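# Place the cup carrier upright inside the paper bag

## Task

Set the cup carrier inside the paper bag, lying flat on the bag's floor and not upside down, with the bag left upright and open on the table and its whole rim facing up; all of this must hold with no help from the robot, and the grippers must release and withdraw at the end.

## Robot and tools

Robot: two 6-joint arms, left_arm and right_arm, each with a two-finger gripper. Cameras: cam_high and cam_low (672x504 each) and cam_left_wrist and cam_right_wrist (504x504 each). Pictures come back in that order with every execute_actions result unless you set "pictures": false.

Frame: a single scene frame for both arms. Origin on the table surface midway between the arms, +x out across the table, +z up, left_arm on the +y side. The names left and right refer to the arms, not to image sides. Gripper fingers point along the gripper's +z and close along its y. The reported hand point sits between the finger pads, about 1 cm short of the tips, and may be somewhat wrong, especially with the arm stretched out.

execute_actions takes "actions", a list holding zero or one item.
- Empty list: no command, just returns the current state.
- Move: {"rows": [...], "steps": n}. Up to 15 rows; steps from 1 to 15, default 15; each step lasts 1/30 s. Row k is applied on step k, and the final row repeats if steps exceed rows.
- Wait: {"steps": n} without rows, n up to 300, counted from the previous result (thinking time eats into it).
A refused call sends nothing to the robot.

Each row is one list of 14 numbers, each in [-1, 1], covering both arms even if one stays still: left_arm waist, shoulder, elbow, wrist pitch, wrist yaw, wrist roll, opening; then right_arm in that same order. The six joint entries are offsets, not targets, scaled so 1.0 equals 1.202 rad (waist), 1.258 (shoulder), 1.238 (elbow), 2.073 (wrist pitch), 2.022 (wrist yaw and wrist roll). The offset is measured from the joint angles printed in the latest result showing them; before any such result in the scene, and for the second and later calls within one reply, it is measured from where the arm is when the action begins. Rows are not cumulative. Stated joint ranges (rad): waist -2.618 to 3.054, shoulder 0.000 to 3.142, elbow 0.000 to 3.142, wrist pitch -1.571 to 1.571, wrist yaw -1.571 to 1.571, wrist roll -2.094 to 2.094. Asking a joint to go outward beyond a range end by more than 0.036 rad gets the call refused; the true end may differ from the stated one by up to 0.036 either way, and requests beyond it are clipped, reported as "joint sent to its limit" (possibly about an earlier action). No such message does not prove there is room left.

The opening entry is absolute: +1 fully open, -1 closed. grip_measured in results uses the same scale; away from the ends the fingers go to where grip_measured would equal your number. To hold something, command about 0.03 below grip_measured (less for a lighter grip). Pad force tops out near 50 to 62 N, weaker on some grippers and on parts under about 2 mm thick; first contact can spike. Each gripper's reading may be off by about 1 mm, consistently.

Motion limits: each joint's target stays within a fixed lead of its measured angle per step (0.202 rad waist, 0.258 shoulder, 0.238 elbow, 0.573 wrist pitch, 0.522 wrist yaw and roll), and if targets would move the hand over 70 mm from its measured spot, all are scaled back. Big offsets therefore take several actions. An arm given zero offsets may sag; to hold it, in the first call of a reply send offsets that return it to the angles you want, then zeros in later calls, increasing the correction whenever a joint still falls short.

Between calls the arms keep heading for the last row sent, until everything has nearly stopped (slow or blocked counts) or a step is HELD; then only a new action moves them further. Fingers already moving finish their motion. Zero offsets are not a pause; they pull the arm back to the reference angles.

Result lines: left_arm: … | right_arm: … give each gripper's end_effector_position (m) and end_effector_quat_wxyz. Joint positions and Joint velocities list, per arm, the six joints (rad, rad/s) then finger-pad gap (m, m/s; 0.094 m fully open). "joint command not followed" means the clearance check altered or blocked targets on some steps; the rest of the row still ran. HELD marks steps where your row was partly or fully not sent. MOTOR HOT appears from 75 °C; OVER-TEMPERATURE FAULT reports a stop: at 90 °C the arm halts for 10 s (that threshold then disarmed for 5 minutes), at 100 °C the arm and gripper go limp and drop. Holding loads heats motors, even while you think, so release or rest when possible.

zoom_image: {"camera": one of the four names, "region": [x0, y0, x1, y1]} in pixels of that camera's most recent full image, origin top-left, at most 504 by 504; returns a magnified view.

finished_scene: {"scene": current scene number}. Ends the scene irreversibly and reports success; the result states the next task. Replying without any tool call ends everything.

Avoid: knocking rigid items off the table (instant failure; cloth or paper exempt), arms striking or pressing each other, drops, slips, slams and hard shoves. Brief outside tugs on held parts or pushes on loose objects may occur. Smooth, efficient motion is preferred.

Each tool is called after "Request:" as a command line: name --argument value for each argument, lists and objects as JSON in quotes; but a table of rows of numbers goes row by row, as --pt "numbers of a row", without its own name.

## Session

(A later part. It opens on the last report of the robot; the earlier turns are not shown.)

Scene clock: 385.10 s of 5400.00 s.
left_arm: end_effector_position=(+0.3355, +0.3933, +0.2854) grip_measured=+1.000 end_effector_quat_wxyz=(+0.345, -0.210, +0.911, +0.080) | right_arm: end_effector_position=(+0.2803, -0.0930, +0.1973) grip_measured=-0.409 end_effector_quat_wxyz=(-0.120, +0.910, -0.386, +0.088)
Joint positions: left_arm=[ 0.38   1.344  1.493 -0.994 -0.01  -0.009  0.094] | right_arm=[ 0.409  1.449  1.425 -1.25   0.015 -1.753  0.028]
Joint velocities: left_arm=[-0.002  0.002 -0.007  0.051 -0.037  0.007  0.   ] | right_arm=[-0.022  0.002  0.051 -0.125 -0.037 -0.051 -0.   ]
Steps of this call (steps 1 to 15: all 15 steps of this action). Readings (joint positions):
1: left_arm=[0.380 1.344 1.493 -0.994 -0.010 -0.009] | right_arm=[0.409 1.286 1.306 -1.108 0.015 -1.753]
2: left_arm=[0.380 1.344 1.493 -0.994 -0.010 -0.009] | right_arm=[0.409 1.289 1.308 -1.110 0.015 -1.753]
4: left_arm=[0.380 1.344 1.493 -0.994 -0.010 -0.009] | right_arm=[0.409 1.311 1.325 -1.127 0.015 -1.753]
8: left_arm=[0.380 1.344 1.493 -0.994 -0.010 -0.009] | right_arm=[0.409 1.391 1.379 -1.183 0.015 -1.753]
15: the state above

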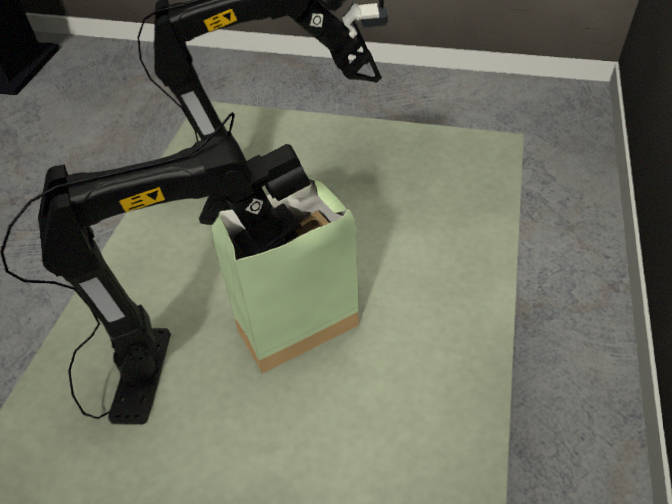

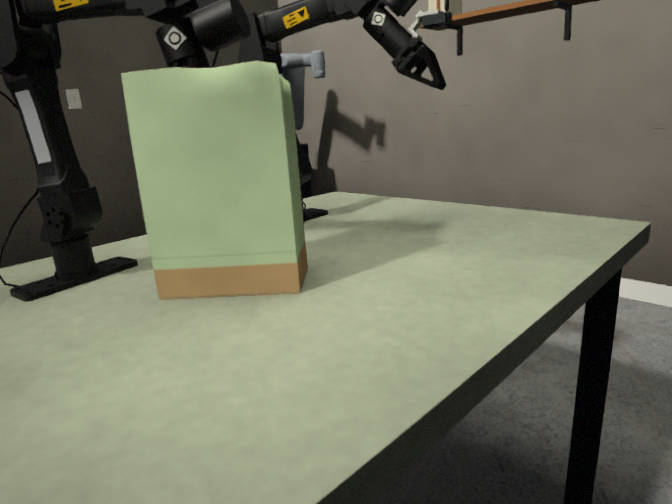

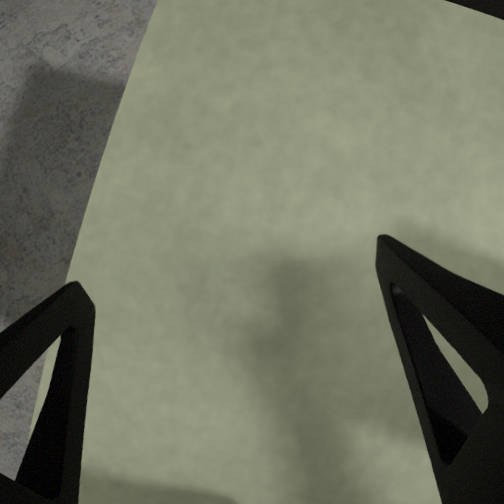

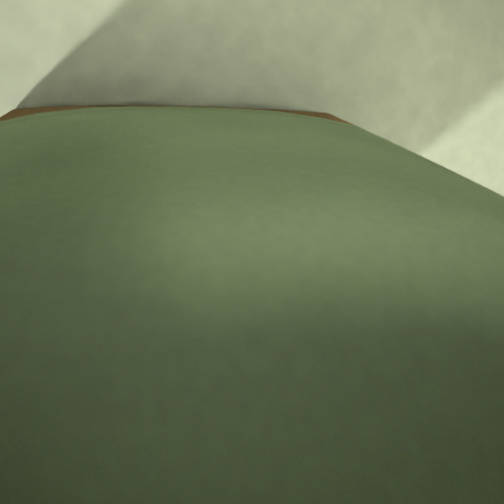

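Request:
execute_actions --actions '[{"rows":[[0,0,0,0,0,0,1,0,0.02,0.02,-0.015,0,0,-0.6],[0,0,0,0,0,0,1,0,0.04,0.04,-0.03,0,0,-0.6],[0,0,0,0,0,0,1,0,0.06,0.06,-0.045,0,0,-0.6],[0,0,0,0,0,0,1,0,0.08,0.08,-0.06,0,0,-0.6],[0,0,0,0,0,0,1,0,0.1,0.1,-0.075,0,0,-0.6],[0,0,0,0,0,0,1,0,0.12,0.12,-0.09,0,0,-0.6],[0,0,0,0,0,0,1,0,0.14,0.14,-0.105,0,0,-0.6],[0,0,0,0,0,0,1,0,0.16,0.16,-0.12,0,0,-0.6],[0,0,0,0,0,0,1,0,0.165,0.18,-0.135,0,0,-0.6]]}]' --pictures false

Request:
execute_actions --actions '[{"steps":12}]'

Request:
zoom_image --camera "cam_high" --region '[170,130,410,300]'

Scene clock: 396.90 s of 5400.00 s.
left_arm: end_effector_position=(+0.3355, +0.3933, +0.2854) grip_measured=+1.000 end_effector_quat_wxyz=(+0.345, -0.210, +0.911, +0.080) | right_arm: end_effector_position=(+0.2777, -0.0948, +0.1866) grip_measured=-0.409 end_effector_quat_wxyz=(-0.023, +0.921, -0.389, +0.024)
Joint positions: left_arm=[ 0.38   1.344  1.493 -0.994 -0.01  -0.009  0.094] | right_arm=[ 0.409  1.651  1.621 -1.476  0.015 -1.753  0.028]
Joint velocities: left_arm=[-0.002 -0.007 -0.012 -0.022 -0.022 -0.037  0.   ] | right_arm=[-0.027 -0.002  0.081 -0.139 -0.007 -0.051 -0.001]
Steps of this call (steps 1 to 30: the robot went on to your last target; steps 31 to 90: nothing new was sent; then 8.30 s passed at rest; steps 91 to 105: all 15 steps of this action). Readings (joint positions):
91: left_arm=[0.380 1.344 1.493 -0.994 -0.010 -0.009] | right_arm=[0.409 1.450 1.428 -1.260 0.015 -1.753]
92: left_arm=[0.380 1.344 1.493 -0.994 -0.010 -0.009] | right_arm=[0.409 1.455 1.433 -1.266 0.015 -1.753]
94: left_arm=[0.380 1.344 1.493 -0.994 -0.010 -0.009] | right_arm=[0.409 1.487 1.465 -1.296 0.015 -1.753]
98: left_arm=[0.380 1.344 1.493 -0.994 -0.010 -0.009] | right_arm=[0.409 1.590 1.561 -1.380 0.015 -1.753]
105: the state above

Scene clock: 397.30 s of 5400.00 s.
left_arm: end_effector_position=(+0.3355, +0.3933, +0.2854) grip_measured=+1.000 end_effector_quat_wxyz=(+0.345, -0.210, +0.911, +0.080) | right_arm: end_effector_position=(+0.2751, -0.0965, +0.1870) grip_measured=-0.409 end_effector_quat_wxyz=(-0.018, +0.921, -0.389, +0.021)
Joint positions: left_arm=[ 0.38   1.344  1.493 -0.994 -0.01  -0.009  0.094] | right_arm=[ 0.409  1.651  1.624 -1.491  0.015 -1.753  0.028]
Joint velocities: left_arm=[-0.027 -0.012 -0.002  0.007 -0.022  0.051  0.   ] | right_arm=[-0.007  0.002 -0.007 -0.095  0.051 -0.022 -0.001]
Steps of this call (steps 1 to 12: the robot went on to your last target). Readings (joint positions):
1: left_arm=[0.380 1.344 1.493 -0.994 -0.010 -0.009] | right_arm=[0.409 1.651 1.623 -1.480 0.015 -1.753]
2: left_arm=[0.380 1.344 1.493 -0.994 -0.010 -0.009] | right_arm=[0.409 1.651 1.624 -1.482 0.015 -1.753]
4: left_arm=[0.380 1.344 1.493 -0.994 -0.010 -0.009] | right_arm=[0.409 1.651 1.624 -1.486 0.015 -1.753]
8: left_arm=[0.380 1.344 1.493 -0.994 -0.010 -0.009] | right_arm=[0.409 1.651 1.624 -1.490 0.015 -1.753]
12: the state above

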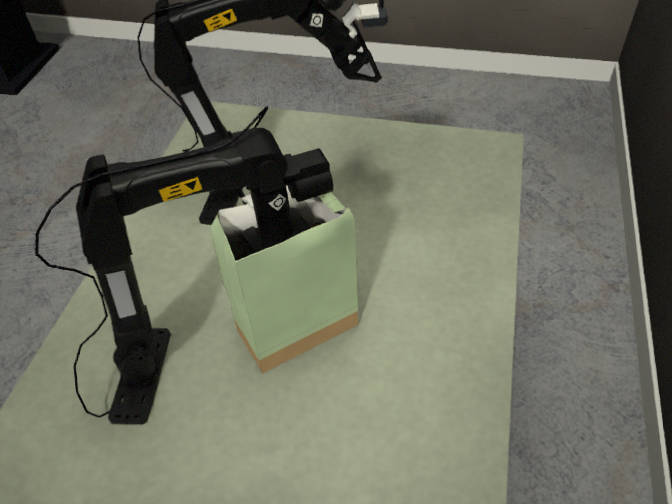

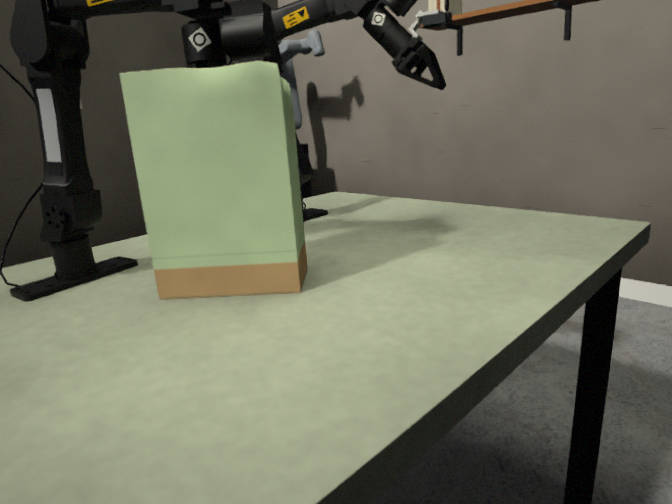

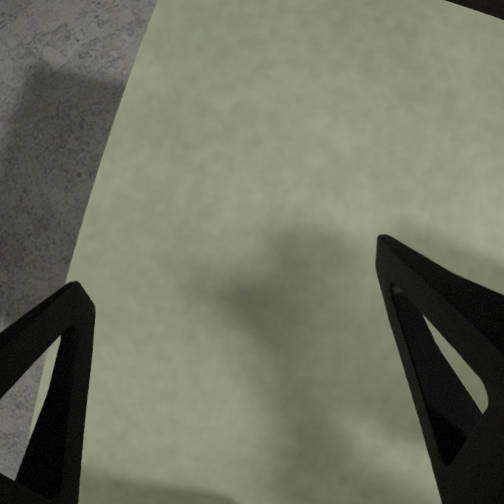

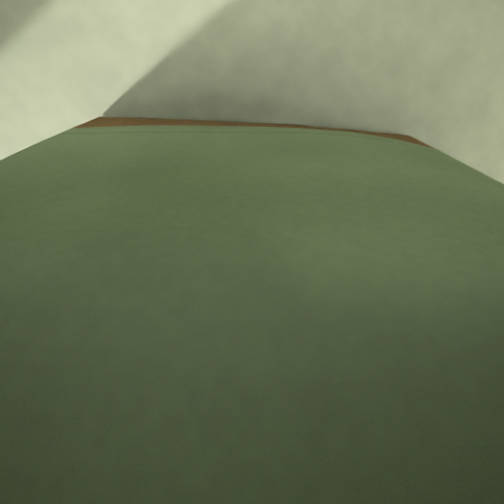

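Region (170, 130, 410, 300) of cam_high's 672x504 image, scaled by 2.100, with more detail than that image has; it fills the top 357 rows of this view, and the rest is white.

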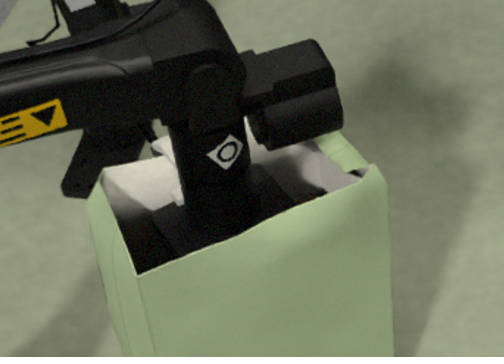

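Request:
execute_actions --actions '[{"rows":[[0,0,0,0,0,0,1,0,0,0,0,0,0,-0.3],[0,0,0,0,0,0,1,0,0,0,0,0,0,-0.2],[0,0,0,0,0,0,1,0,0,0,0,0,0,-0.1],[0,0,0,0,0,0,1,0,0,0,0,0,0,0]]}]' --pictures false

Request:
execute_actions --actions '[{"rows":[[0,0,0,0,0,0,1,0,-0.01,0.03,0,0,0,-0.3],[0,0,0,0,0,0,1,0,-0.02,0.06,0,0,0,-0.3],[0,0,0,0,0,0,1,0,-0.03,0.09,0,0,0,-0.3],[0,0,0,0,0,0,1,0,-0.04,0.12,0,0,0,-0.3],[0,0,0,0,0,0,1,0,-0.06,0.15,0,0,0,-0.3],[0,0,0,0,0,0,1,0,-0.08,0.18,0,0,0,-0.3],[0,0,0,0,0,0,1,0,-0.1,0.21,0,0,0,-0.3],[0,0,0,0,0,0,1,0,-0.12,0.24,0,0,0,-0.3],[0,0,0,0,0,0,1,0,-0.14,0.27,0,0,0,-0.3],[0,0,0,0,0,0,1,0,-0.16,0.3,0,0,0,-0.3]]}]'

Scene clock: 409.50 s of 5400.00 s.
left_arm: end_effector_position=(+0.3355, +0.3933, +0.2854) grip_measured=+1.000 end_effector_quat_wxyz=(+0.345, -0.210, +0.911, +0.080) | right_arm: end_effector_position=(+0.2752, -0.0965, +0.1870) grip_measured=-0.003 end_effector_quat_wxyz=(-0.018, +0.921, -0.389, +0.021)
Joint positions: left_arm=[ 0.38   1.344  1.493 -0.994 -0.01  -0.009  0.094] | right_arm=[ 0.409  1.651  1.624 -1.491  0.015 -1.753  0.047]
Joint velocities: left_arm=[ 0.022 -0.002 -0.007 -0.022 -0.022 -0.007  0.   ] | right_arm=[ 0.007  0.017  0.012 -0.066 -0.007 -0.037 -0.   ]
Steps of this call (steps 1 to 30: the robot went on to your last target; steps 31 to 90: nothing new was sent; then 8.70 s passed at rest; steps 91 to 105: all 15 steps of this action). Readings (joint positions):
91: left_arm=[0.380 1.344 1.493 -0.994 -0.010 -0.009] | right_arm=[0.409 1.651 1.624 -1.491 0.015 -1.753]
92: left_arm=[0.380 1.344 1.493 -0.994 -0.010 -0.009] | right_arm=[0.409 1.651 1.624 -1.491 0.015 -1.753]
94: left_arm=[0.380 1.344 1.493 -0.994 -0.010 -0.009] | right_arm=[0.409 1.651 1.624 -1.491 0.015 -1.753]
98: left_arm=[0.380 1.344 1.493 -0.994 -0.010 -0.009] | right_arm=[0.409 1.651 1.624 -1.491 0.015 -1.753]
105: the state above

Scene clock: 410.00 s of 5400.00 s.
left_arm: end_effector_position=(+0.3355, +0.3933, +0.2854) grip_measured=+1.000 end_effector_quat_wxyz=(+0.345, -0.210, +0.911, +0.080) | right_arm: end_effector_position=(+0.2829, -0.0913, +0.3641) grip_measured=-0.297 end_effector_quat_wxyz=(-0.265, +0.871, -0.371, +0.183)
Joint positions: left_arm=[ 0.38   1.344  1.493 -0.994 -0.01  -0.009  0.094] | right_arm=[ 0.409  1.431  1.993 -1.478  0.015 -1.753  0.033]
Joint velocities: left_arm=[-0.002  0.012 -0.007  0.022 -0.022 -0.007  0.   ] | right_arm=[-0.002 -0.344  0.164  0.051 -0.007 -0.007 -0.001]
Steps of this call (steps 1 to 15: all 15 steps of this action). Readings (joint positions):
1: left_arm=[0.380 1.344 1.493 -0.994 -0.010 -0.009] | right_arm=[0.409 1.651 1.625 -1.491 0.015 -1.753]
2: left_arm=[0.380 1.344 1.493 -0.994 -0.010 -0.009] | right_arm=[0.409 1.651 1.633 -1.492 0.015 -1.753]
4: left_arm=[0.380 1.344 1.493 -0.994 -0.010 -0.009] | right_arm=[0.409 1.651 1.675 -1.493 0.015 -1.753]
8: left_arm=[0.380 1.344 1.493 -0.994 -0.010 -0.009] | right_arm=[0.409 1.600 1.812 -1.487 0.015 -1.753]
15: the state above

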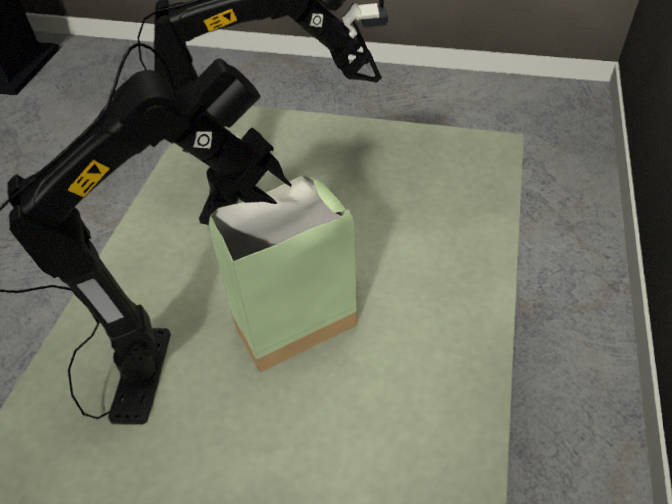

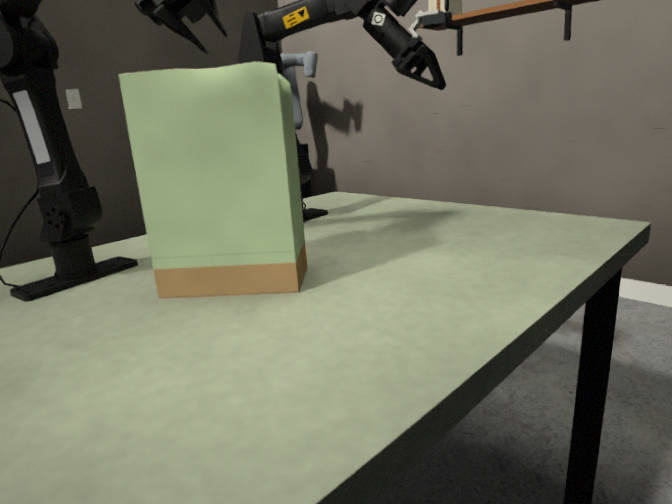

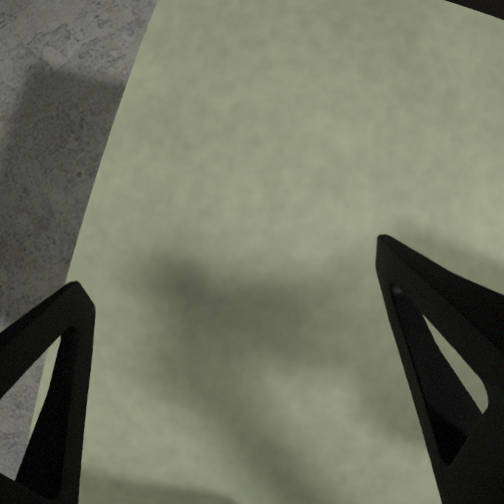

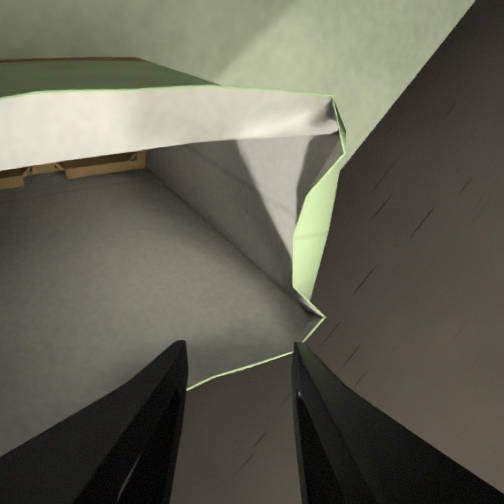

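Request:
execute_actions --actions '[{"rows":[[0,0,0,0,0,0,1,0,0.05,0.16,0,0,0.85,-1]]}]' --pictures false

Request:
execute_actions --actions '[{"steps":20}]'

Request:
zoom_image --camera "cam_high" --region '[170,130,410,300]'

Scene clock: 416.33 s of 5400.00 s.
left_arm: end_effector_position=(+0.3355, +0.3933, +0.2854) grip_measured=+1.000 end_effector_quat_wxyz=(+0.345, -0.210, +0.911, +0.080) | right_arm: end_effector_position=(+0.2958, -0.0827, +0.4061) grip_measured=-0.997 end_effector_quat_wxyz=(+0.378, -0.408, +0.830, +0.042)
Joint positions: left_arm=[ 0.38   1.344  1.493 -0.994 -0.01  -0.009  0.094] | right_arm=[ 0.409  1.489  2.171 -1.473  0.015 -0.33   0.   ]
Joint velocities: left_arm=[-0.017 -0.012 -0.012 -0.022 -0.037 -0.066  0.   ] | right_arm=[-0.022 -0.012 -0.007 -0.007 -0.022  1.912 -0.   ]
Steps of this call (steps 1 to 15: the robot went on to your last target; steps 16 to 90: nothing new was sent; then 2.83 s passed at rest; steps 91 to 105: all 15 steps of this action). Readings (joint positions):
91: left_arm=[0.380 1.344 1.493 -0.994 -0.010 -0.009] | right_arm=[0.409 1.453 2.026 -1.495 0.015 -1.673]
92: left_arm=[0.380 1.344 1.493 -0.994 -0.010 -0.009] | right_arm=[0.409 1.473 2.077 -1.499 0.015 -1.574]
94: left_arm=[0.380 1.344 1.493 -0.994 -0.010 -0.009] | right_arm=[0.409 1.489 2.141 -1.478 0.015 -1.377]
98: left_arm=[0.380 1.344 1.493 -0.994 -0.010 -0.009] | right_arm=[0.409 1.489 2.171 -1.473 0.015 -0.984]
105: the state above

Scene clock: 417.00 s of 5400.00 s.
left_arm: end_effector_position=(+0.3355, +0.3933, +0.2854) grip_measured=+1.000 end_effector_quat_wxyz=(+0.345, -0.210, +0.911, +0.080) | right_arm: end_effector_position=(+0.2958, -0.0827, +0.4061) grip_measured=-0.997 end_effector_quat_wxyz=(+0.368, -0.286, +0.879, +0.095)
Joint positions: left_arm=[ 0.38   1.344  1.493 -0.994 -0.01  -0.009  0.094] | right_arm=[ 0.409  1.489  2.171 -1.473  0.015 -0.046  0.   ]
Joint velocities: left_arm=[-0.022 -0.007 -0.017 -0.037 -0.037  0.037  0.   ] | right_arm=[ 0.002  0.002 -0.017  0.022  0.037  0.051 -0.001]
Steps of this call (steps 1 to 20: the robot went on to your last target). Readings (joint positions):
1: left_arm=[0.380 1.344 1.493 -0.994 -0.010 -0.009] | right_arm=[0.409 1.489 2.171 -1.473 0.015 -0.273]
2: left_arm=[0.380 1.344 1.493 -0.994 -0.010 -0.009] | right_arm=[0.409 1.489 2.171 -1.473 0.015 -0.227]
4: left_arm=[0.380 1.344 1.493 -0.994 -0.010 -0.009] | right_arm=[0.409 1.489 2.171 -1.473 0.015 -0.160]
8: left_arm=[0.380 1.344 1.493 -0.994 -0.010 -0.009] | right_arm=[0.409 1.489 2.171 -1.473 0.015 -0.091]
20: the state above

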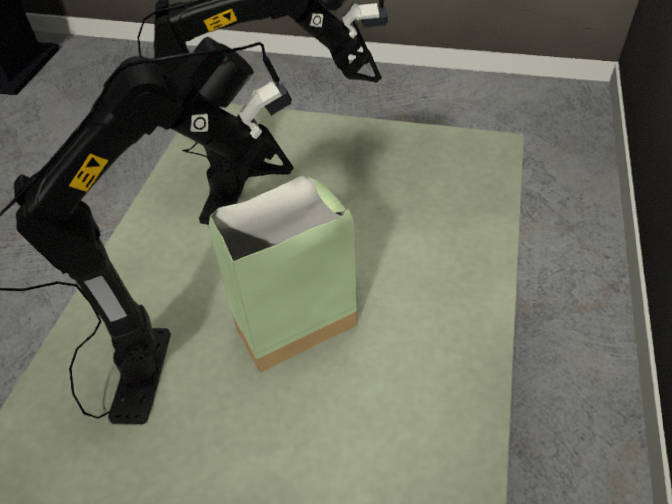

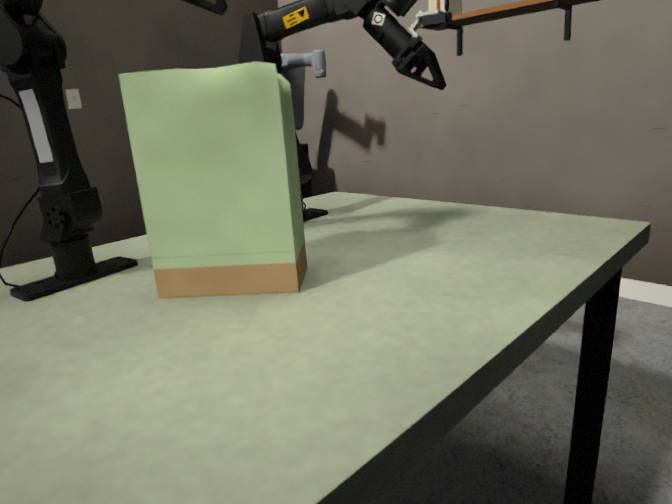

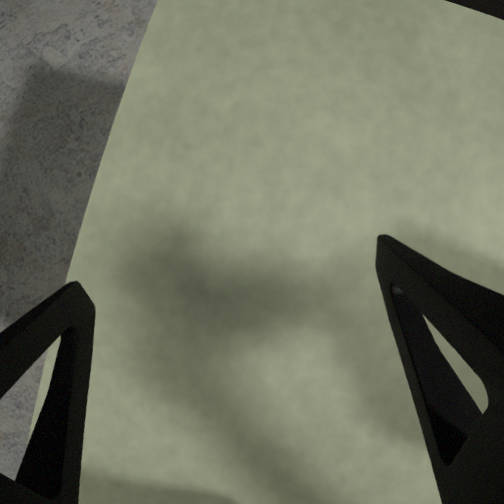

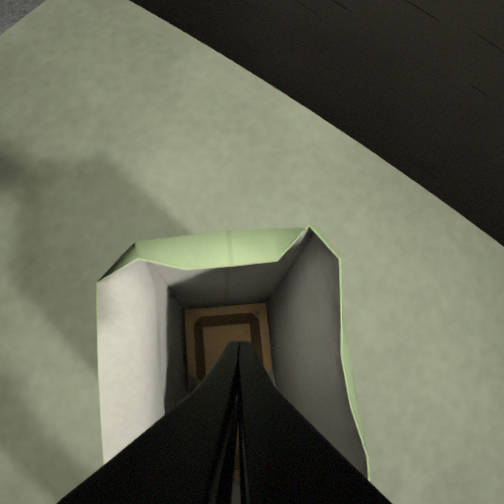

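Region (170, 130, 410, 300) of cam_high's 672x504 image, scaled by 2.100, with more detail than that image has; it fills the top 357 rows of this view, and the rest is white.

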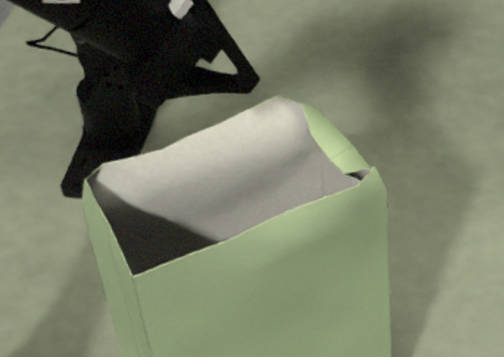

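Request:
execute_actions --actions '[{"rows":[[0,0,0,0,0,0,1,0,-0.06,-0.06,0.03,0,0,-1],[0,0,0,0,0,0,1,0,-0.1,-0.12,0.06,0,0,-1],[0,0,0,0,0,0,1,0,-0.14,-0.18,0.09,0,0,-1],[0,0,0,0,0,0,1,0,-0.18,-0.24,0.12,0,0,-1],[0,0,0,0,0,0,1,0,-0.22,-0.3,0.14,0,0,-1],[0,0,0,0,0,0,1,0,-0.26,-0.36,0.16,0,0,-1],[0,0,0,0,0,0,1,0,-0.3,-0.42,0.18,0,0,-1],[0,0,0,0,0,0,1,0,-0.315,-0.48,0.2,0,0,-1],[0,0,0,0,0,0,1,0,-0.315,-0.54,0.22,0,0,-1],[0,0,0,0,0,0,1,0,-0.315,-0.6,0.24,0,0,-1],[0,0,0,0,0,0,1,0,-0.315,-0.66,0.26,0,0,-1],[0,0,0,0,0,0,1,0,-0.315,-0.72,0.283,0,0,-1],[0,0,0,0,0,0,1,0,-0.315,-0.76,0.283,0,0,-1]]}]' --pictures false

Request:
execute_actions --actions '[{"steps":20}]'

Scene clock: 429.53 s of 5400.00 s.
left_arm: end_effector_position=(+0.3355, +0.3933, +0.2854) grip_measured=+1.000 end_effector_quat_wxyz=(+0.345, -0.210, +0.911, +0.080) | right_arm: end_effector_position=(+0.2746, -0.0969, +0.2790) grip_measured=-0.997 end_effector_quat_wxyz=(+0.366, -0.285, +0.881, +0.095)
Joint positions: left_arm=[ 0.38   1.344  1.493 -0.994 -0.01  -0.009  0.094] | right_arm=[ 0.409  1.084  1.271 -0.982  0.015 -0.043  0.   ]
Joint velocities: left_arm=[-0.022  0.007 -0.017  0.007  0.051  0.022  0.   ] | right_arm=[-0.007  0.462 -1.155  0.227 -0.022 -0.037 -0.001]
Steps of this call (steps 1 to 15: the robot went on to your last target; steps 16 to 90: nothing new was sent; then 9.03 s passed at rest; steps 91 to 105: all 15 steps of this action). Readings (joint positions):
91: left_arm=[0.380 1.344 1.493 -0.994 -0.010 -0.009] | right_arm=[0.409 1.481 2.158 -1.461 0.015 -0.043]
92: left_arm=[0.380 1.344 1.493 -0.994 -0.010 -0.009] | right_arm=[0.409 1.458 2.119 -1.434 0.015 -0.043]
94: left_arm=[0.380 1.344 1.493 -0.994 -0.010 -0.009] | right_arm=[0.409 1.380 1.995 -1.367 0.015 -0.043]
98: left_arm=[0.380 1.344 1.493 -0.994 -0.010 -0.009] | right_arm=[0.409 1.173 1.711 -1.223 0.015 -0.043]
105: the state above

Scene clock: 430.20 s of 5400.00 s.
left_arm: end_effector_position=(+0.3355, +0.3933, +0.2854) grip_measured=+1.000 end_effector_quat_wxyz=(+0.345, -0.210, +0.911, +0.080) | right_arm: end_effector_position=(+0.2862, -0.0892, +0.2616) grip_measured=-0.997 end_effector_quat_wxyz=(+0.364, -0.285, +0.881, +0.095)
Joint positions: left_arm=[ 0.38   1.344  1.493 -0.994 -0.01  -0.009  0.094] | right_arm=[ 0.409  1.112  1.213 -0.901  0.015 -0.043  0.   ]
Joint velocities: left_arm=[ 0.002  0.017 -0.002 -0.022 -0.022 -0.125  0.   ] | right_arm=[-0.002 -0.007  0.007 -0.051  0.022 -0.037  0.   ]
Steps of this call (steps 1 to 20: the robot went on to your last target). Readings (joint positions):
1: left_arm=[0.380 1.344 1.493 -0.994 -0.010 -0.009] | right_arm=[0.409 1.099 1.240 -0.976 0.015 -0.043]
2: left_arm=[0.380 1.344 1.493 -0.994 -0.010 -0.009] | right_arm=[0.409 1.110 1.222 -0.970 0.015 -0.043]
4: left_arm=[0.380 1.344 1.493 -0.994 -0.010 -0.009] | right_arm=[0.409 1.116 1.213 -0.958 0.015 -0.043]
8: left_arm=[0.380 1.344 1.493 -0.994 -0.010 -0.009] | right_arm=[0.409 1.112 1.213 -0.920 0.015 -0.043]
20: the state above

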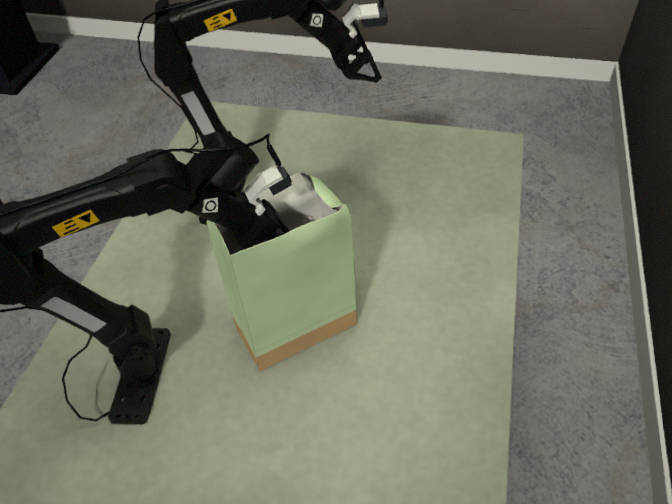

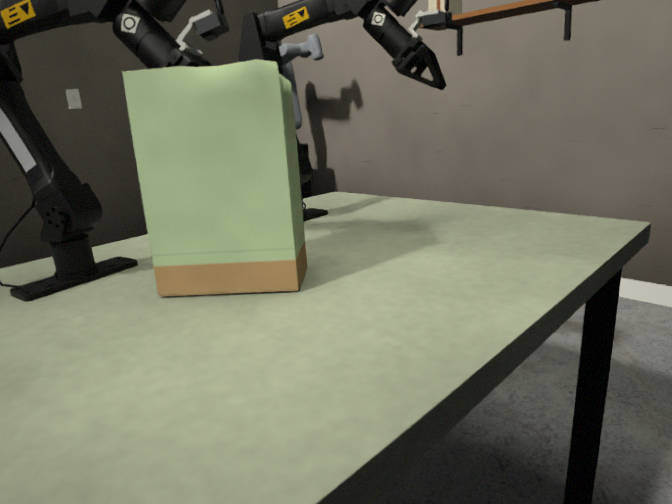

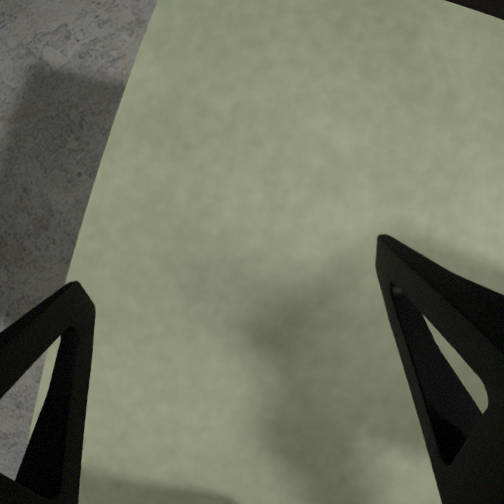

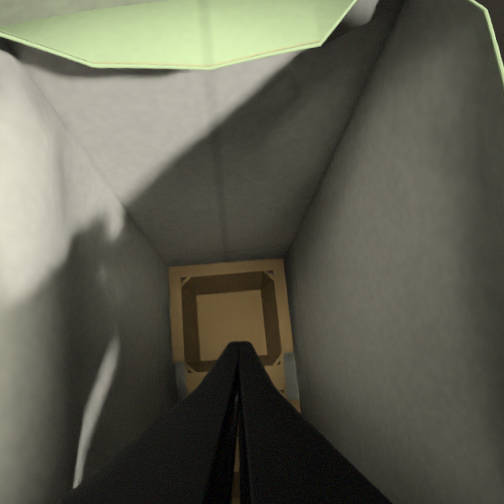

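Request:
execute_actions --actions '[{"rows":[[0,0,0,0,0,0,1,0,0.02,0,0.02,0,0,-1],[0,0,0,0,0,0,1,0,0.04,0,0.04,0,0,-1],[0,0,0,0,0,0,1,0,0.06,0,0.06,0,0,-1],[0,0,0,0,0,0,1,0,0.08,0,0.08,0,0,-1],[0,0,0,0,0,0,1,0,0.08,0,0.1,0,0,-1],[0,0,0,0,0,0,1,0,0.08,0,0.12,0,0,-1],[0,0,0,0,0,0,1,0,0.08,0,0.14,0,0,-1]]}]' --pictures false

Request:
execute_actions --actions '[{"steps":15}]'

Scene clock: 438.73 s of 5400.00 s.
left_arm: end_effector_position=(+0.3355, +0.3933, +0.2854) grip_measured=+1.000 end_effector_quat_wxyz=(+0.345, -0.210, +0.911, +0.080) | right_arm: end_effector_position=(+0.3346, -0.0568, +0.2755) grip_measured=-0.997 end_effector_quat_wxyz=(+0.431, -0.275, +0.852, +0.114)
Joint positions: left_arm=[ 0.38   1.344  1.493 -0.994 -0.01  -0.009  0.094] | right_arm=[ 0.409  1.217  1.213 -0.643  0.015 -0.043  0.   ]
Joint velocities: left_arm=[-0.007  0.017  0.002  0.022  0.037 -0.022  0.   ] | right_arm=[ 0.002 -0.017  0.022  0.154  0.022 -0.037 -0.   ]
Steps of this call (steps 1 to 15: the robot went on to your last target; steps 16 to 90: nothing new was sent; then 5.03 s passed at rest; steps 91 to 105: all 15 steps of this action). Readings (joint positions):
91: left_arm=[0.380 1.344 1.493 -0.994 -0.010 -0.009] | right_arm=[0.409 1.113 1.213 -0.897 0.015 -0.043]
92: left_arm=[0.380 1.344 1.493 -0.994 -0.010 -0.009] | right_arm=[0.409 1.118 1.213 -0.889 0.015 -0.043]
94: left_arm=[0.380 1.344 1.493 -0.994 -0.010 -0.009] | right_arm=[0.409 1.144 1.213 -0.850 0.015 -0.043]
98: left_arm=[0.380 1.344 1.493 -0.994 -0.010 -0.009] | right_arm=[0.409 1.211 1.213 -0.735 0.015 -0.043]
105: the state above

Scene clock: 439.23 s of 5400.00 s.
left_arm: end_effector_position=(+0.3355, +0.3933, +0.2854) grip_measured=+1.000 end_effector_quat_wxyz=(+0.345, -0.210, +0.911, +0.080) | right_arm: end_effector_position=(+0.3370, -0.0552, +0.2794) grip_measured=-0.997 end_effector_quat_wxyz=(+0.439, -0.274, +0.848, +0.116)
Joint positions: left_arm=[ 0.38   1.344  1.493 -0.994 -0.01  -0.009  0.094] | right_arm=[ 0.409  1.217  1.213 -0.623  0.015 -0.043  0.   ]
Joint velocities: left_arm=[ 0.002  0.002  0.007 -0.066  0.051 -0.007  0.   ] | right_arm=[ 0.007  0.007 -0.007 -0.037  0.007  0.007 -0.   ]
Steps of this call (steps 1 to 15: the robot went on to your last target). Readings (joint positions):
1: left_arm=[0.380 1.344 1.493 -0.994 -0.010 -0.009] | right_arm=[0.409 1.217 1.213 -0.638 0.015 -0.043]
2: left_arm=[0.380 1.344 1.493 -0.994 -0.010 -0.009] | right_arm=[0.409 1.217 1.213 -0.634 0.015 -0.043]
4: left_arm=[0.380 1.344 1.493 -0.994 -0.010 -0.009] | right_arm=[0.409 1.217 1.213 -0.630 0.015 -0.043]
8: left_arm=[0.380 1.344 1.493 -0.994 -0.010 -0.009] | right_arm=[0.409 1.217 1.213 -0.625 0.015 -0.043]
15: the state above

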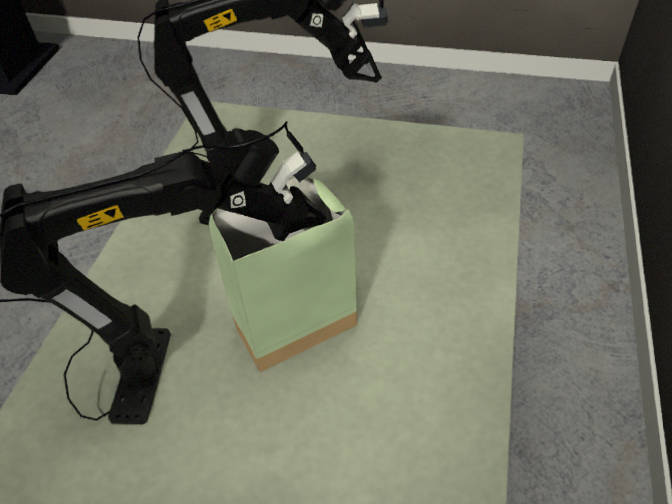

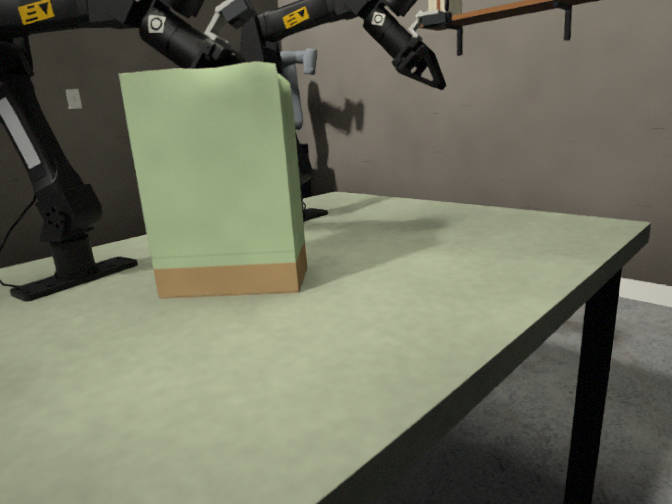

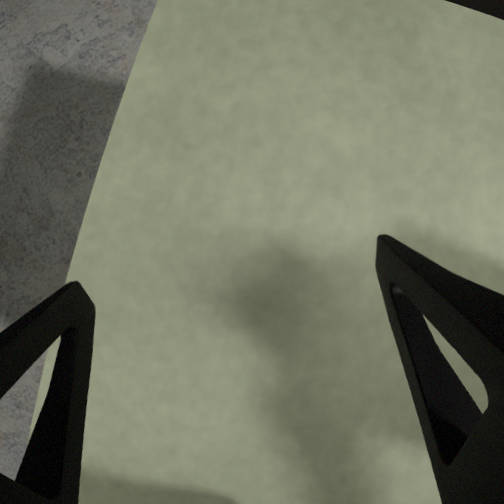

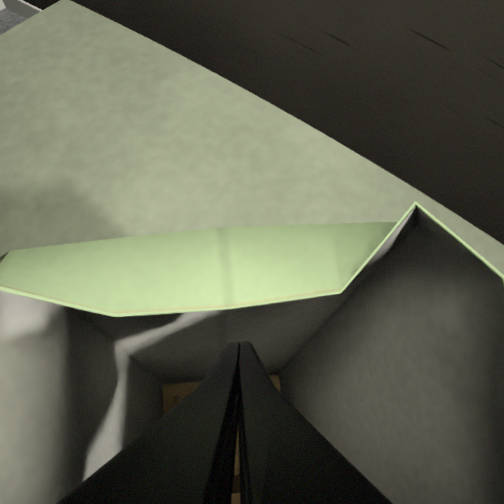

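Request:
execute_actions --actions '[{"rows":[[0,0,0,0,0,0,1,0,0.03,0.02,0,0,0,-1],[0,0,0,0,0,0,1,0,0.06,0.04,0,0,0,-1],[0,0,0,0,0,0,1,0,0.09,0.06,0,0,0,-1],[0,0,0,0,0,0,1,0,0.11,0.08,0,0,0,-1]]}]'

Scene clock: 446.00 s of 5400.00 s.
left_arm: end_effector_position=(+0.3355, +0.3933, +0.2854) grip_measured=+1.000 end_effector_quat_wxyz=(+0.345, -0.210, +0.911, +0.080) | right_arm: end_effector_position=(+0.3613, -0.0390, +0.2580) grip_measured=-0.997 end_effector_quat_wxyz=(+0.409, -0.279, +0.862, +0.107)
Joint positions: left_arm=[ 0.38   1.344  1.493 -0.994 -0.01  -0.009  0.094] | right_arm=[ 0.409  1.36   1.282 -0.619  0.015 -0.043  0.   ]
Joint velocities: left_arm=[-0.002 -0.007 -0.032 -0.051 -0.066 -0.022  0.   ] | right_arm=[-0.002 -0.007  0.002 -0.037  0.007  0.007 -0.001]
Steps of this call (steps 1 to 15: the robot went on to your last target; steps 16 to 90: nothing new was sent; then 3.27 s passed at rest; steps 91 to 105: all 15 steps of this action). Readings (joint positions):
91: left_arm=[0.380 1.344 1.493 -0.994 -0.010 -0.009] | right_arm=[0.409 1.220 1.213 -0.623 0.015 -0.043]
92: left_arm=[0.380 1.344 1.493 -0.994 -0.010 -0.009] | right_arm=[0.409 1.228 1.219 -0.624 0.015 -0.043]
94: left_arm=[0.380 1.344 1.493 -0.994 -0.010 -0.009] | right_arm=[0.409 1.277 1.252 -0.625 0.015 -0.043]
98: left_arm=[0.380 1.344 1.493 -0.994 -0.010 -0.009] | right_arm=[0.409 1.353 1.282 -0.618 0.015 -0.043]
105: the state above

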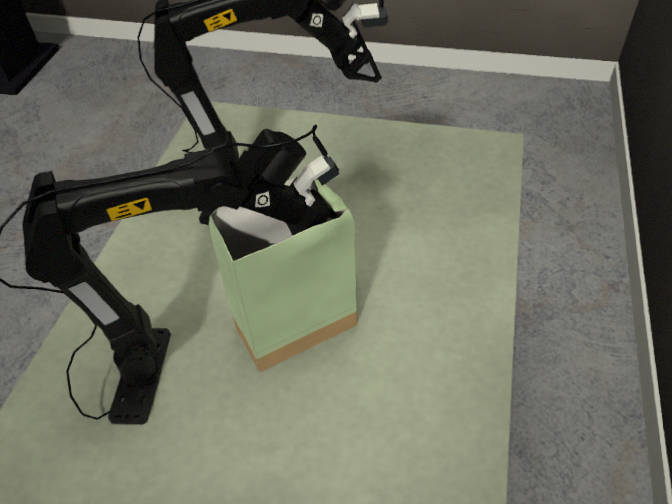

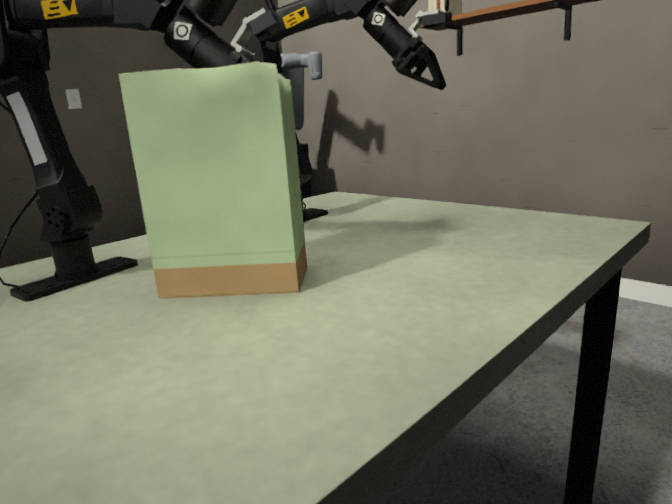

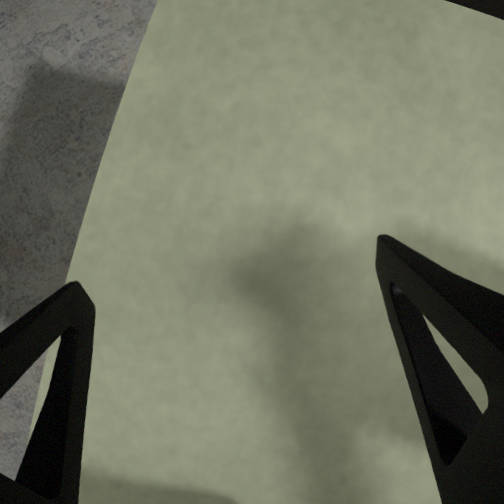

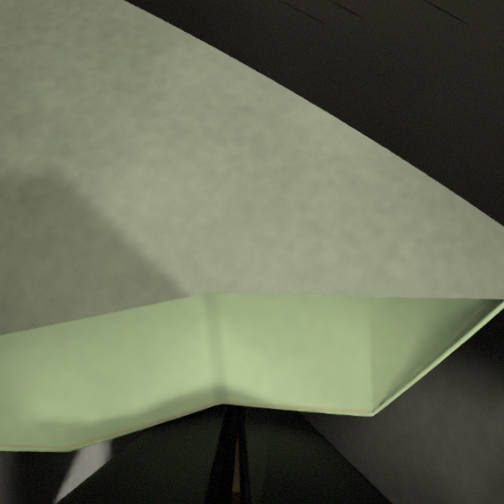

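Tip is under the flap. Lift up and slightly out.

Request:
execute_actions --actions '[{"rows":[[0,0,0,0,0,0,1,0,0,0.015,0,0,0,-1],[0,0,0,0,0,0,1,0,0,0.03,0,0,0,-1],[0,0,0,0,0,0,1,0,0,0.045,0,0,0,-1],[0,0,0,0,0,0,1,0,0,0.06,0,0,0,-1],[0,0,0,0,0,0,1,0,0,0.075,0,0,0,-1],[0,0,0,0,0,0,1,0,0,0.09,0,0,0,-1],[0,0,0,0,0,0,1,0,0,0.105,0,0,0,-1],[0,0,0,0,0,0,1,0,0,0.12,0,0,0,-1],[0,0,0,0,0,0,1,0,0,0.135,0,0,0,-1],[0,0,0,0,0,0,1,0,0,0.15,0,0,0,-1]]}]'

Scene clock: 451.83 s of 5400.00 s.
left_arm: end_effector_position=(+0.3355, +0.3933, +0.2854) grip_measured=+1.000 end_effector_quat_wxyz=(+0.345, -0.210, +0.911, +0.080) | right_arm: end_effector_position=(+0.3733, -0.0309, +0.3339) grip_measured=-0.997 end_effector_quat_wxyz=(+0.483, -0.266, +0.824, +0.128)
Joint positions: left_arm=[ 0.38   1.344  1.493 -0.994 -0.01  -0.009  0.094] | right_arm=[ 0.409  1.36   1.449 -0.612  0.015 -0.043  0.   ]
Joint velocities: left_arm=[-0.002  0.007 -0.027  0.051 -0.066  0.007  0.   ] | right_arm=[-0.012 -0.007 -0.012 -0.051  0.007 -0.037 -0.001]
Steps of this call (steps 1 to 15: the robot went on to your last target; steps 16 to 90: nothing new was sent; then 2.33 s passed at rest; steps 91 to 105: all 15 steps of this action). Readings (joint positions):
91: left_arm=[0.380 1.344 1.493 -0.994 -0.010 -0.009] | right_arm=[0.409 1.360 1.282 -0.619 0.015 -0.043]
92: left_arm=[0.380 1.344 1.493 -0.994 -0.010 -0.009] | right_arm=[0.409 1.360 1.282 -0.619 0.015 -0.043]
94: left_arm=[0.380 1.344 1.493 -0.994 -0.010 -0.009] | right_arm=[0.409 1.360 1.292 -0.622 0.015 -0.043]
98: left_arm=[0.380 1.344 1.493 -0.994 -0.010 -0.009] | right_arm=[0.409 1.360 1.360 -0.626 0.015 -0.043]
105: the state above

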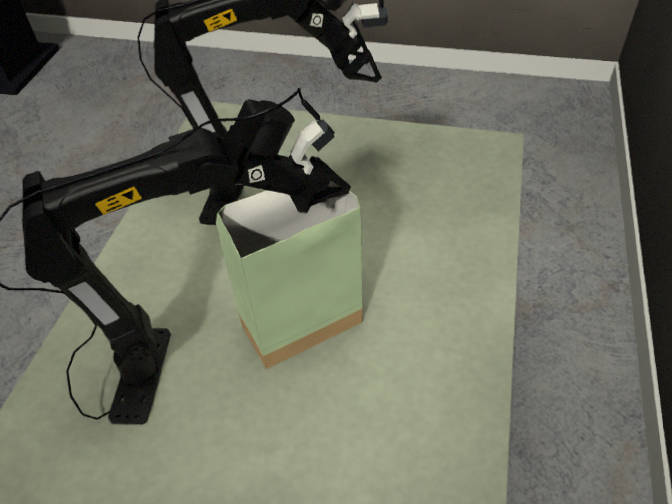

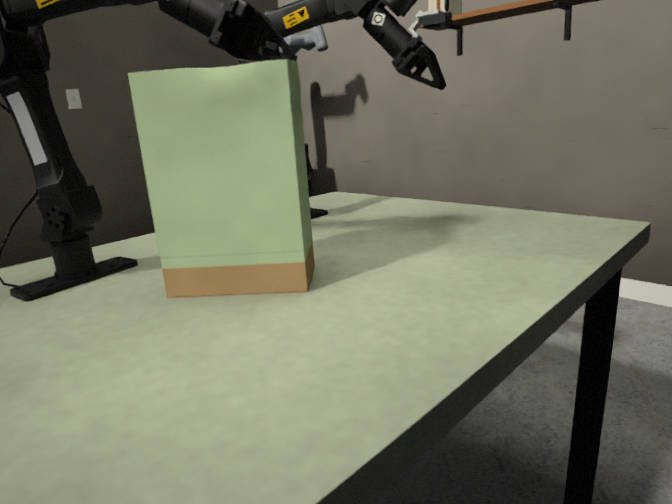

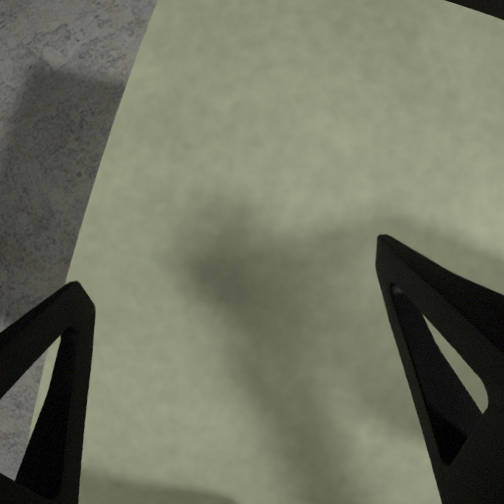

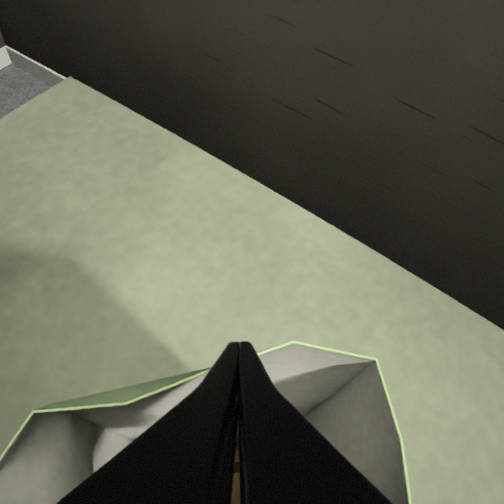

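Unfolded. Retreat up and back.

Request:
execute_actions --actions '[{"rows":[[0,0,0,0,0,0,1,0,-0.05,0.03,0,0,0,-1],[0,0,0,0,0,0,1,0,-0.1,0.06,0,0,0,-1],[0,0,0,0,0,0,1,0,-0.15,0.08,0,0,0,-1],[0,0,0,0,0,0,1,0,-0.2,0.08,-0.05,0,0,-1],[0,0,0,0,0,0,1,0,-0.25,0.08,-0.1,0,0,-1],[0,0,0,0,0,0,1,0,-0.3,0.08,-0.15,0,0,-1],[0,0,0,0,0,0,1,0,-0.35,0.08,-0.2,0,0,-1],[0,0,0,0,0,0,1,0,-0.4,0.08,-0.22,0,0,-1]]}]' --pictures false

Request:
execute_actions --actions '[{"steps":45}]'

Scene clock: 459.80 s of 5400.00 s.
left_arm: end_effector_position=(+0.3355, +0.3933, +0.2854) grip_measured=+1.000 end_effector_quat_wxyz=(+0.345, -0.210, +0.911, +0.080) | right_arm: end_effector_position=(+0.2217, -0.1323, +0.4555) grip_measured=-0.997 end_effector_quat_wxyz=(+0.589, -0.242, +0.755, +0.159)
Joint positions: left_arm=[ 0.38   1.344  1.493 -0.994 -0.01  -0.009  0.094] | right_arm=[ 0.409  0.849  1.541 -0.951  0.015 -0.043  0.   ]
Joint velocities: left_arm=[ 0.007  0.017  0.012  0.007 -0.066 -0.081  0.   ] | right_arm=[-0.012 -0.593  0.276 -0.505 -0.066 -0.037 -0.   ]
Steps of this call (steps 1 to 15: the robot went on to your last target; steps 16 to 90: nothing new was sent; then 4.47 s passed at rest; steps 91 to 105: all 15 steps of this action). Readings (joint positions):
91: left_arm=[0.380 1.344 1.493 -0.994 -0.010 -0.009] | right_arm=[0.409 1.357 1.449 -0.612 0.015 -0.043]
92: left_arm=[0.380 1.344 1.493 -0.994 -0.010 -0.009] | right_arm=[0.409 1.347 1.449 -0.615 0.015 -0.043]
94: left_arm=[0.380 1.344 1.493 -0.994 -0.010 -0.009] | right_arm=[0.409 1.305 1.452 -0.625 0.015 -0.043]
98: left_arm=[0.380 1.344 1.493 -0.994 -0.010 -0.009] | right_arm=[0.409 1.148 1.474 -0.733 0.015 -0.043]
105: the state above

Scene clock: 461.30 s of 5400.00 s.
left_arm: end_effector_position=(+0.3355, +0.3933, +0.2854) grip_measured=+1.000 end_effector_quat_wxyz=(+0.345, -0.210, +0.911, +0.080) | right_arm: end_effector_position=(+0.2139, -0.1375, +0.4376) grip_measured=-0.997 end_effector_quat_wxyz=(+0.557, -0.250, +0.778, +0.149)
Joint positions: left_arm=[ 0.38   1.344  1.493 -0.994 -0.01  -0.009  0.094] | right_arm=[ 0.409  0.847  1.553 -1.048  0.015 -0.043  0.   ]
Joint velocities: left_arm=[-0.027 -0.012  0.002  0.037  0.007 -0.022  0.   ] | right_arm=[ 0.002  0.017 -0.012  0.051 -0.125  0.022  0.001]
Steps of this call (steps 1 to 30: the robot went on to your last target; steps 31 to 45: nothing new was sent). Readings (joint positions):
1: left_arm=[0.380 1.344 1.493 -0.994 -0.010 -0.009] | right_arm=[0.409 0.834 1.549 -0.965 0.015 -0.043]
2: left_arm=[0.380 1.344 1.493 -0.994 -0.010 -0.009] | right_arm=[0.409 0.827 1.552 -0.976 0.015 -0.043]
4: left_arm=[0.380 1.344 1.493 -0.994 -0.010 -0.009] | right_arm=[0.409 0.831 1.553 -0.999 0.015 -0.043]
8: left_arm=[0.380 1.344 1.493 -0.994 -0.010 -0.009] | right_arm=[0.409 0.846 1.553 -1.031 0.015 -0.043]
45: the state above
All arms were judged still, so your last target was given up. Only a new action makes them travel on or press farther. Fingers that are still opening or closing keep moving.

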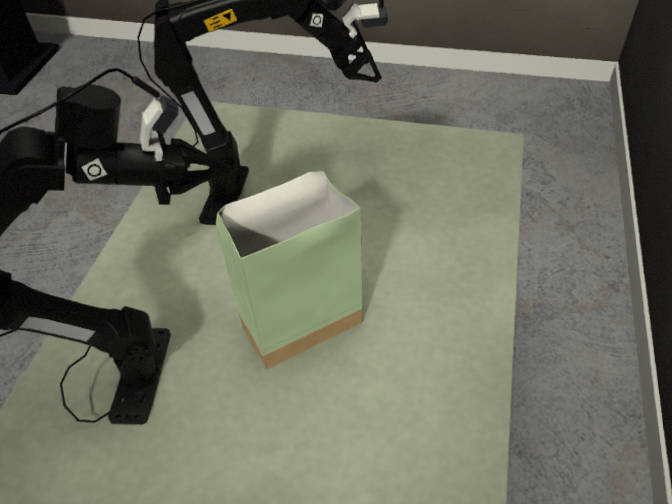

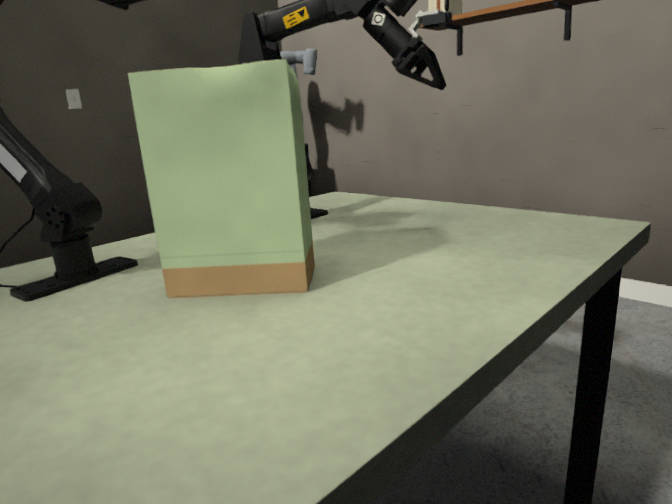

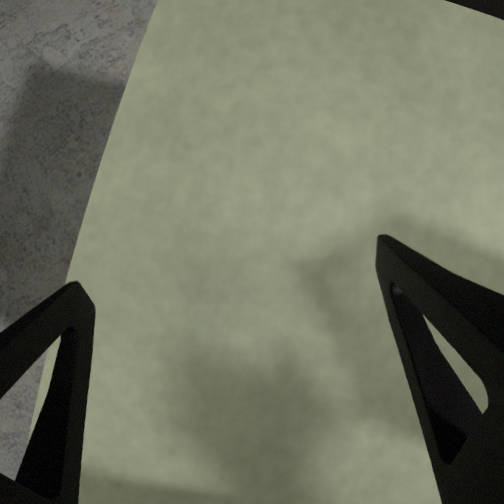

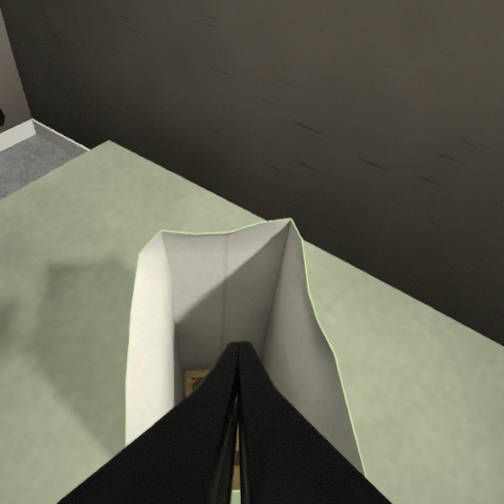

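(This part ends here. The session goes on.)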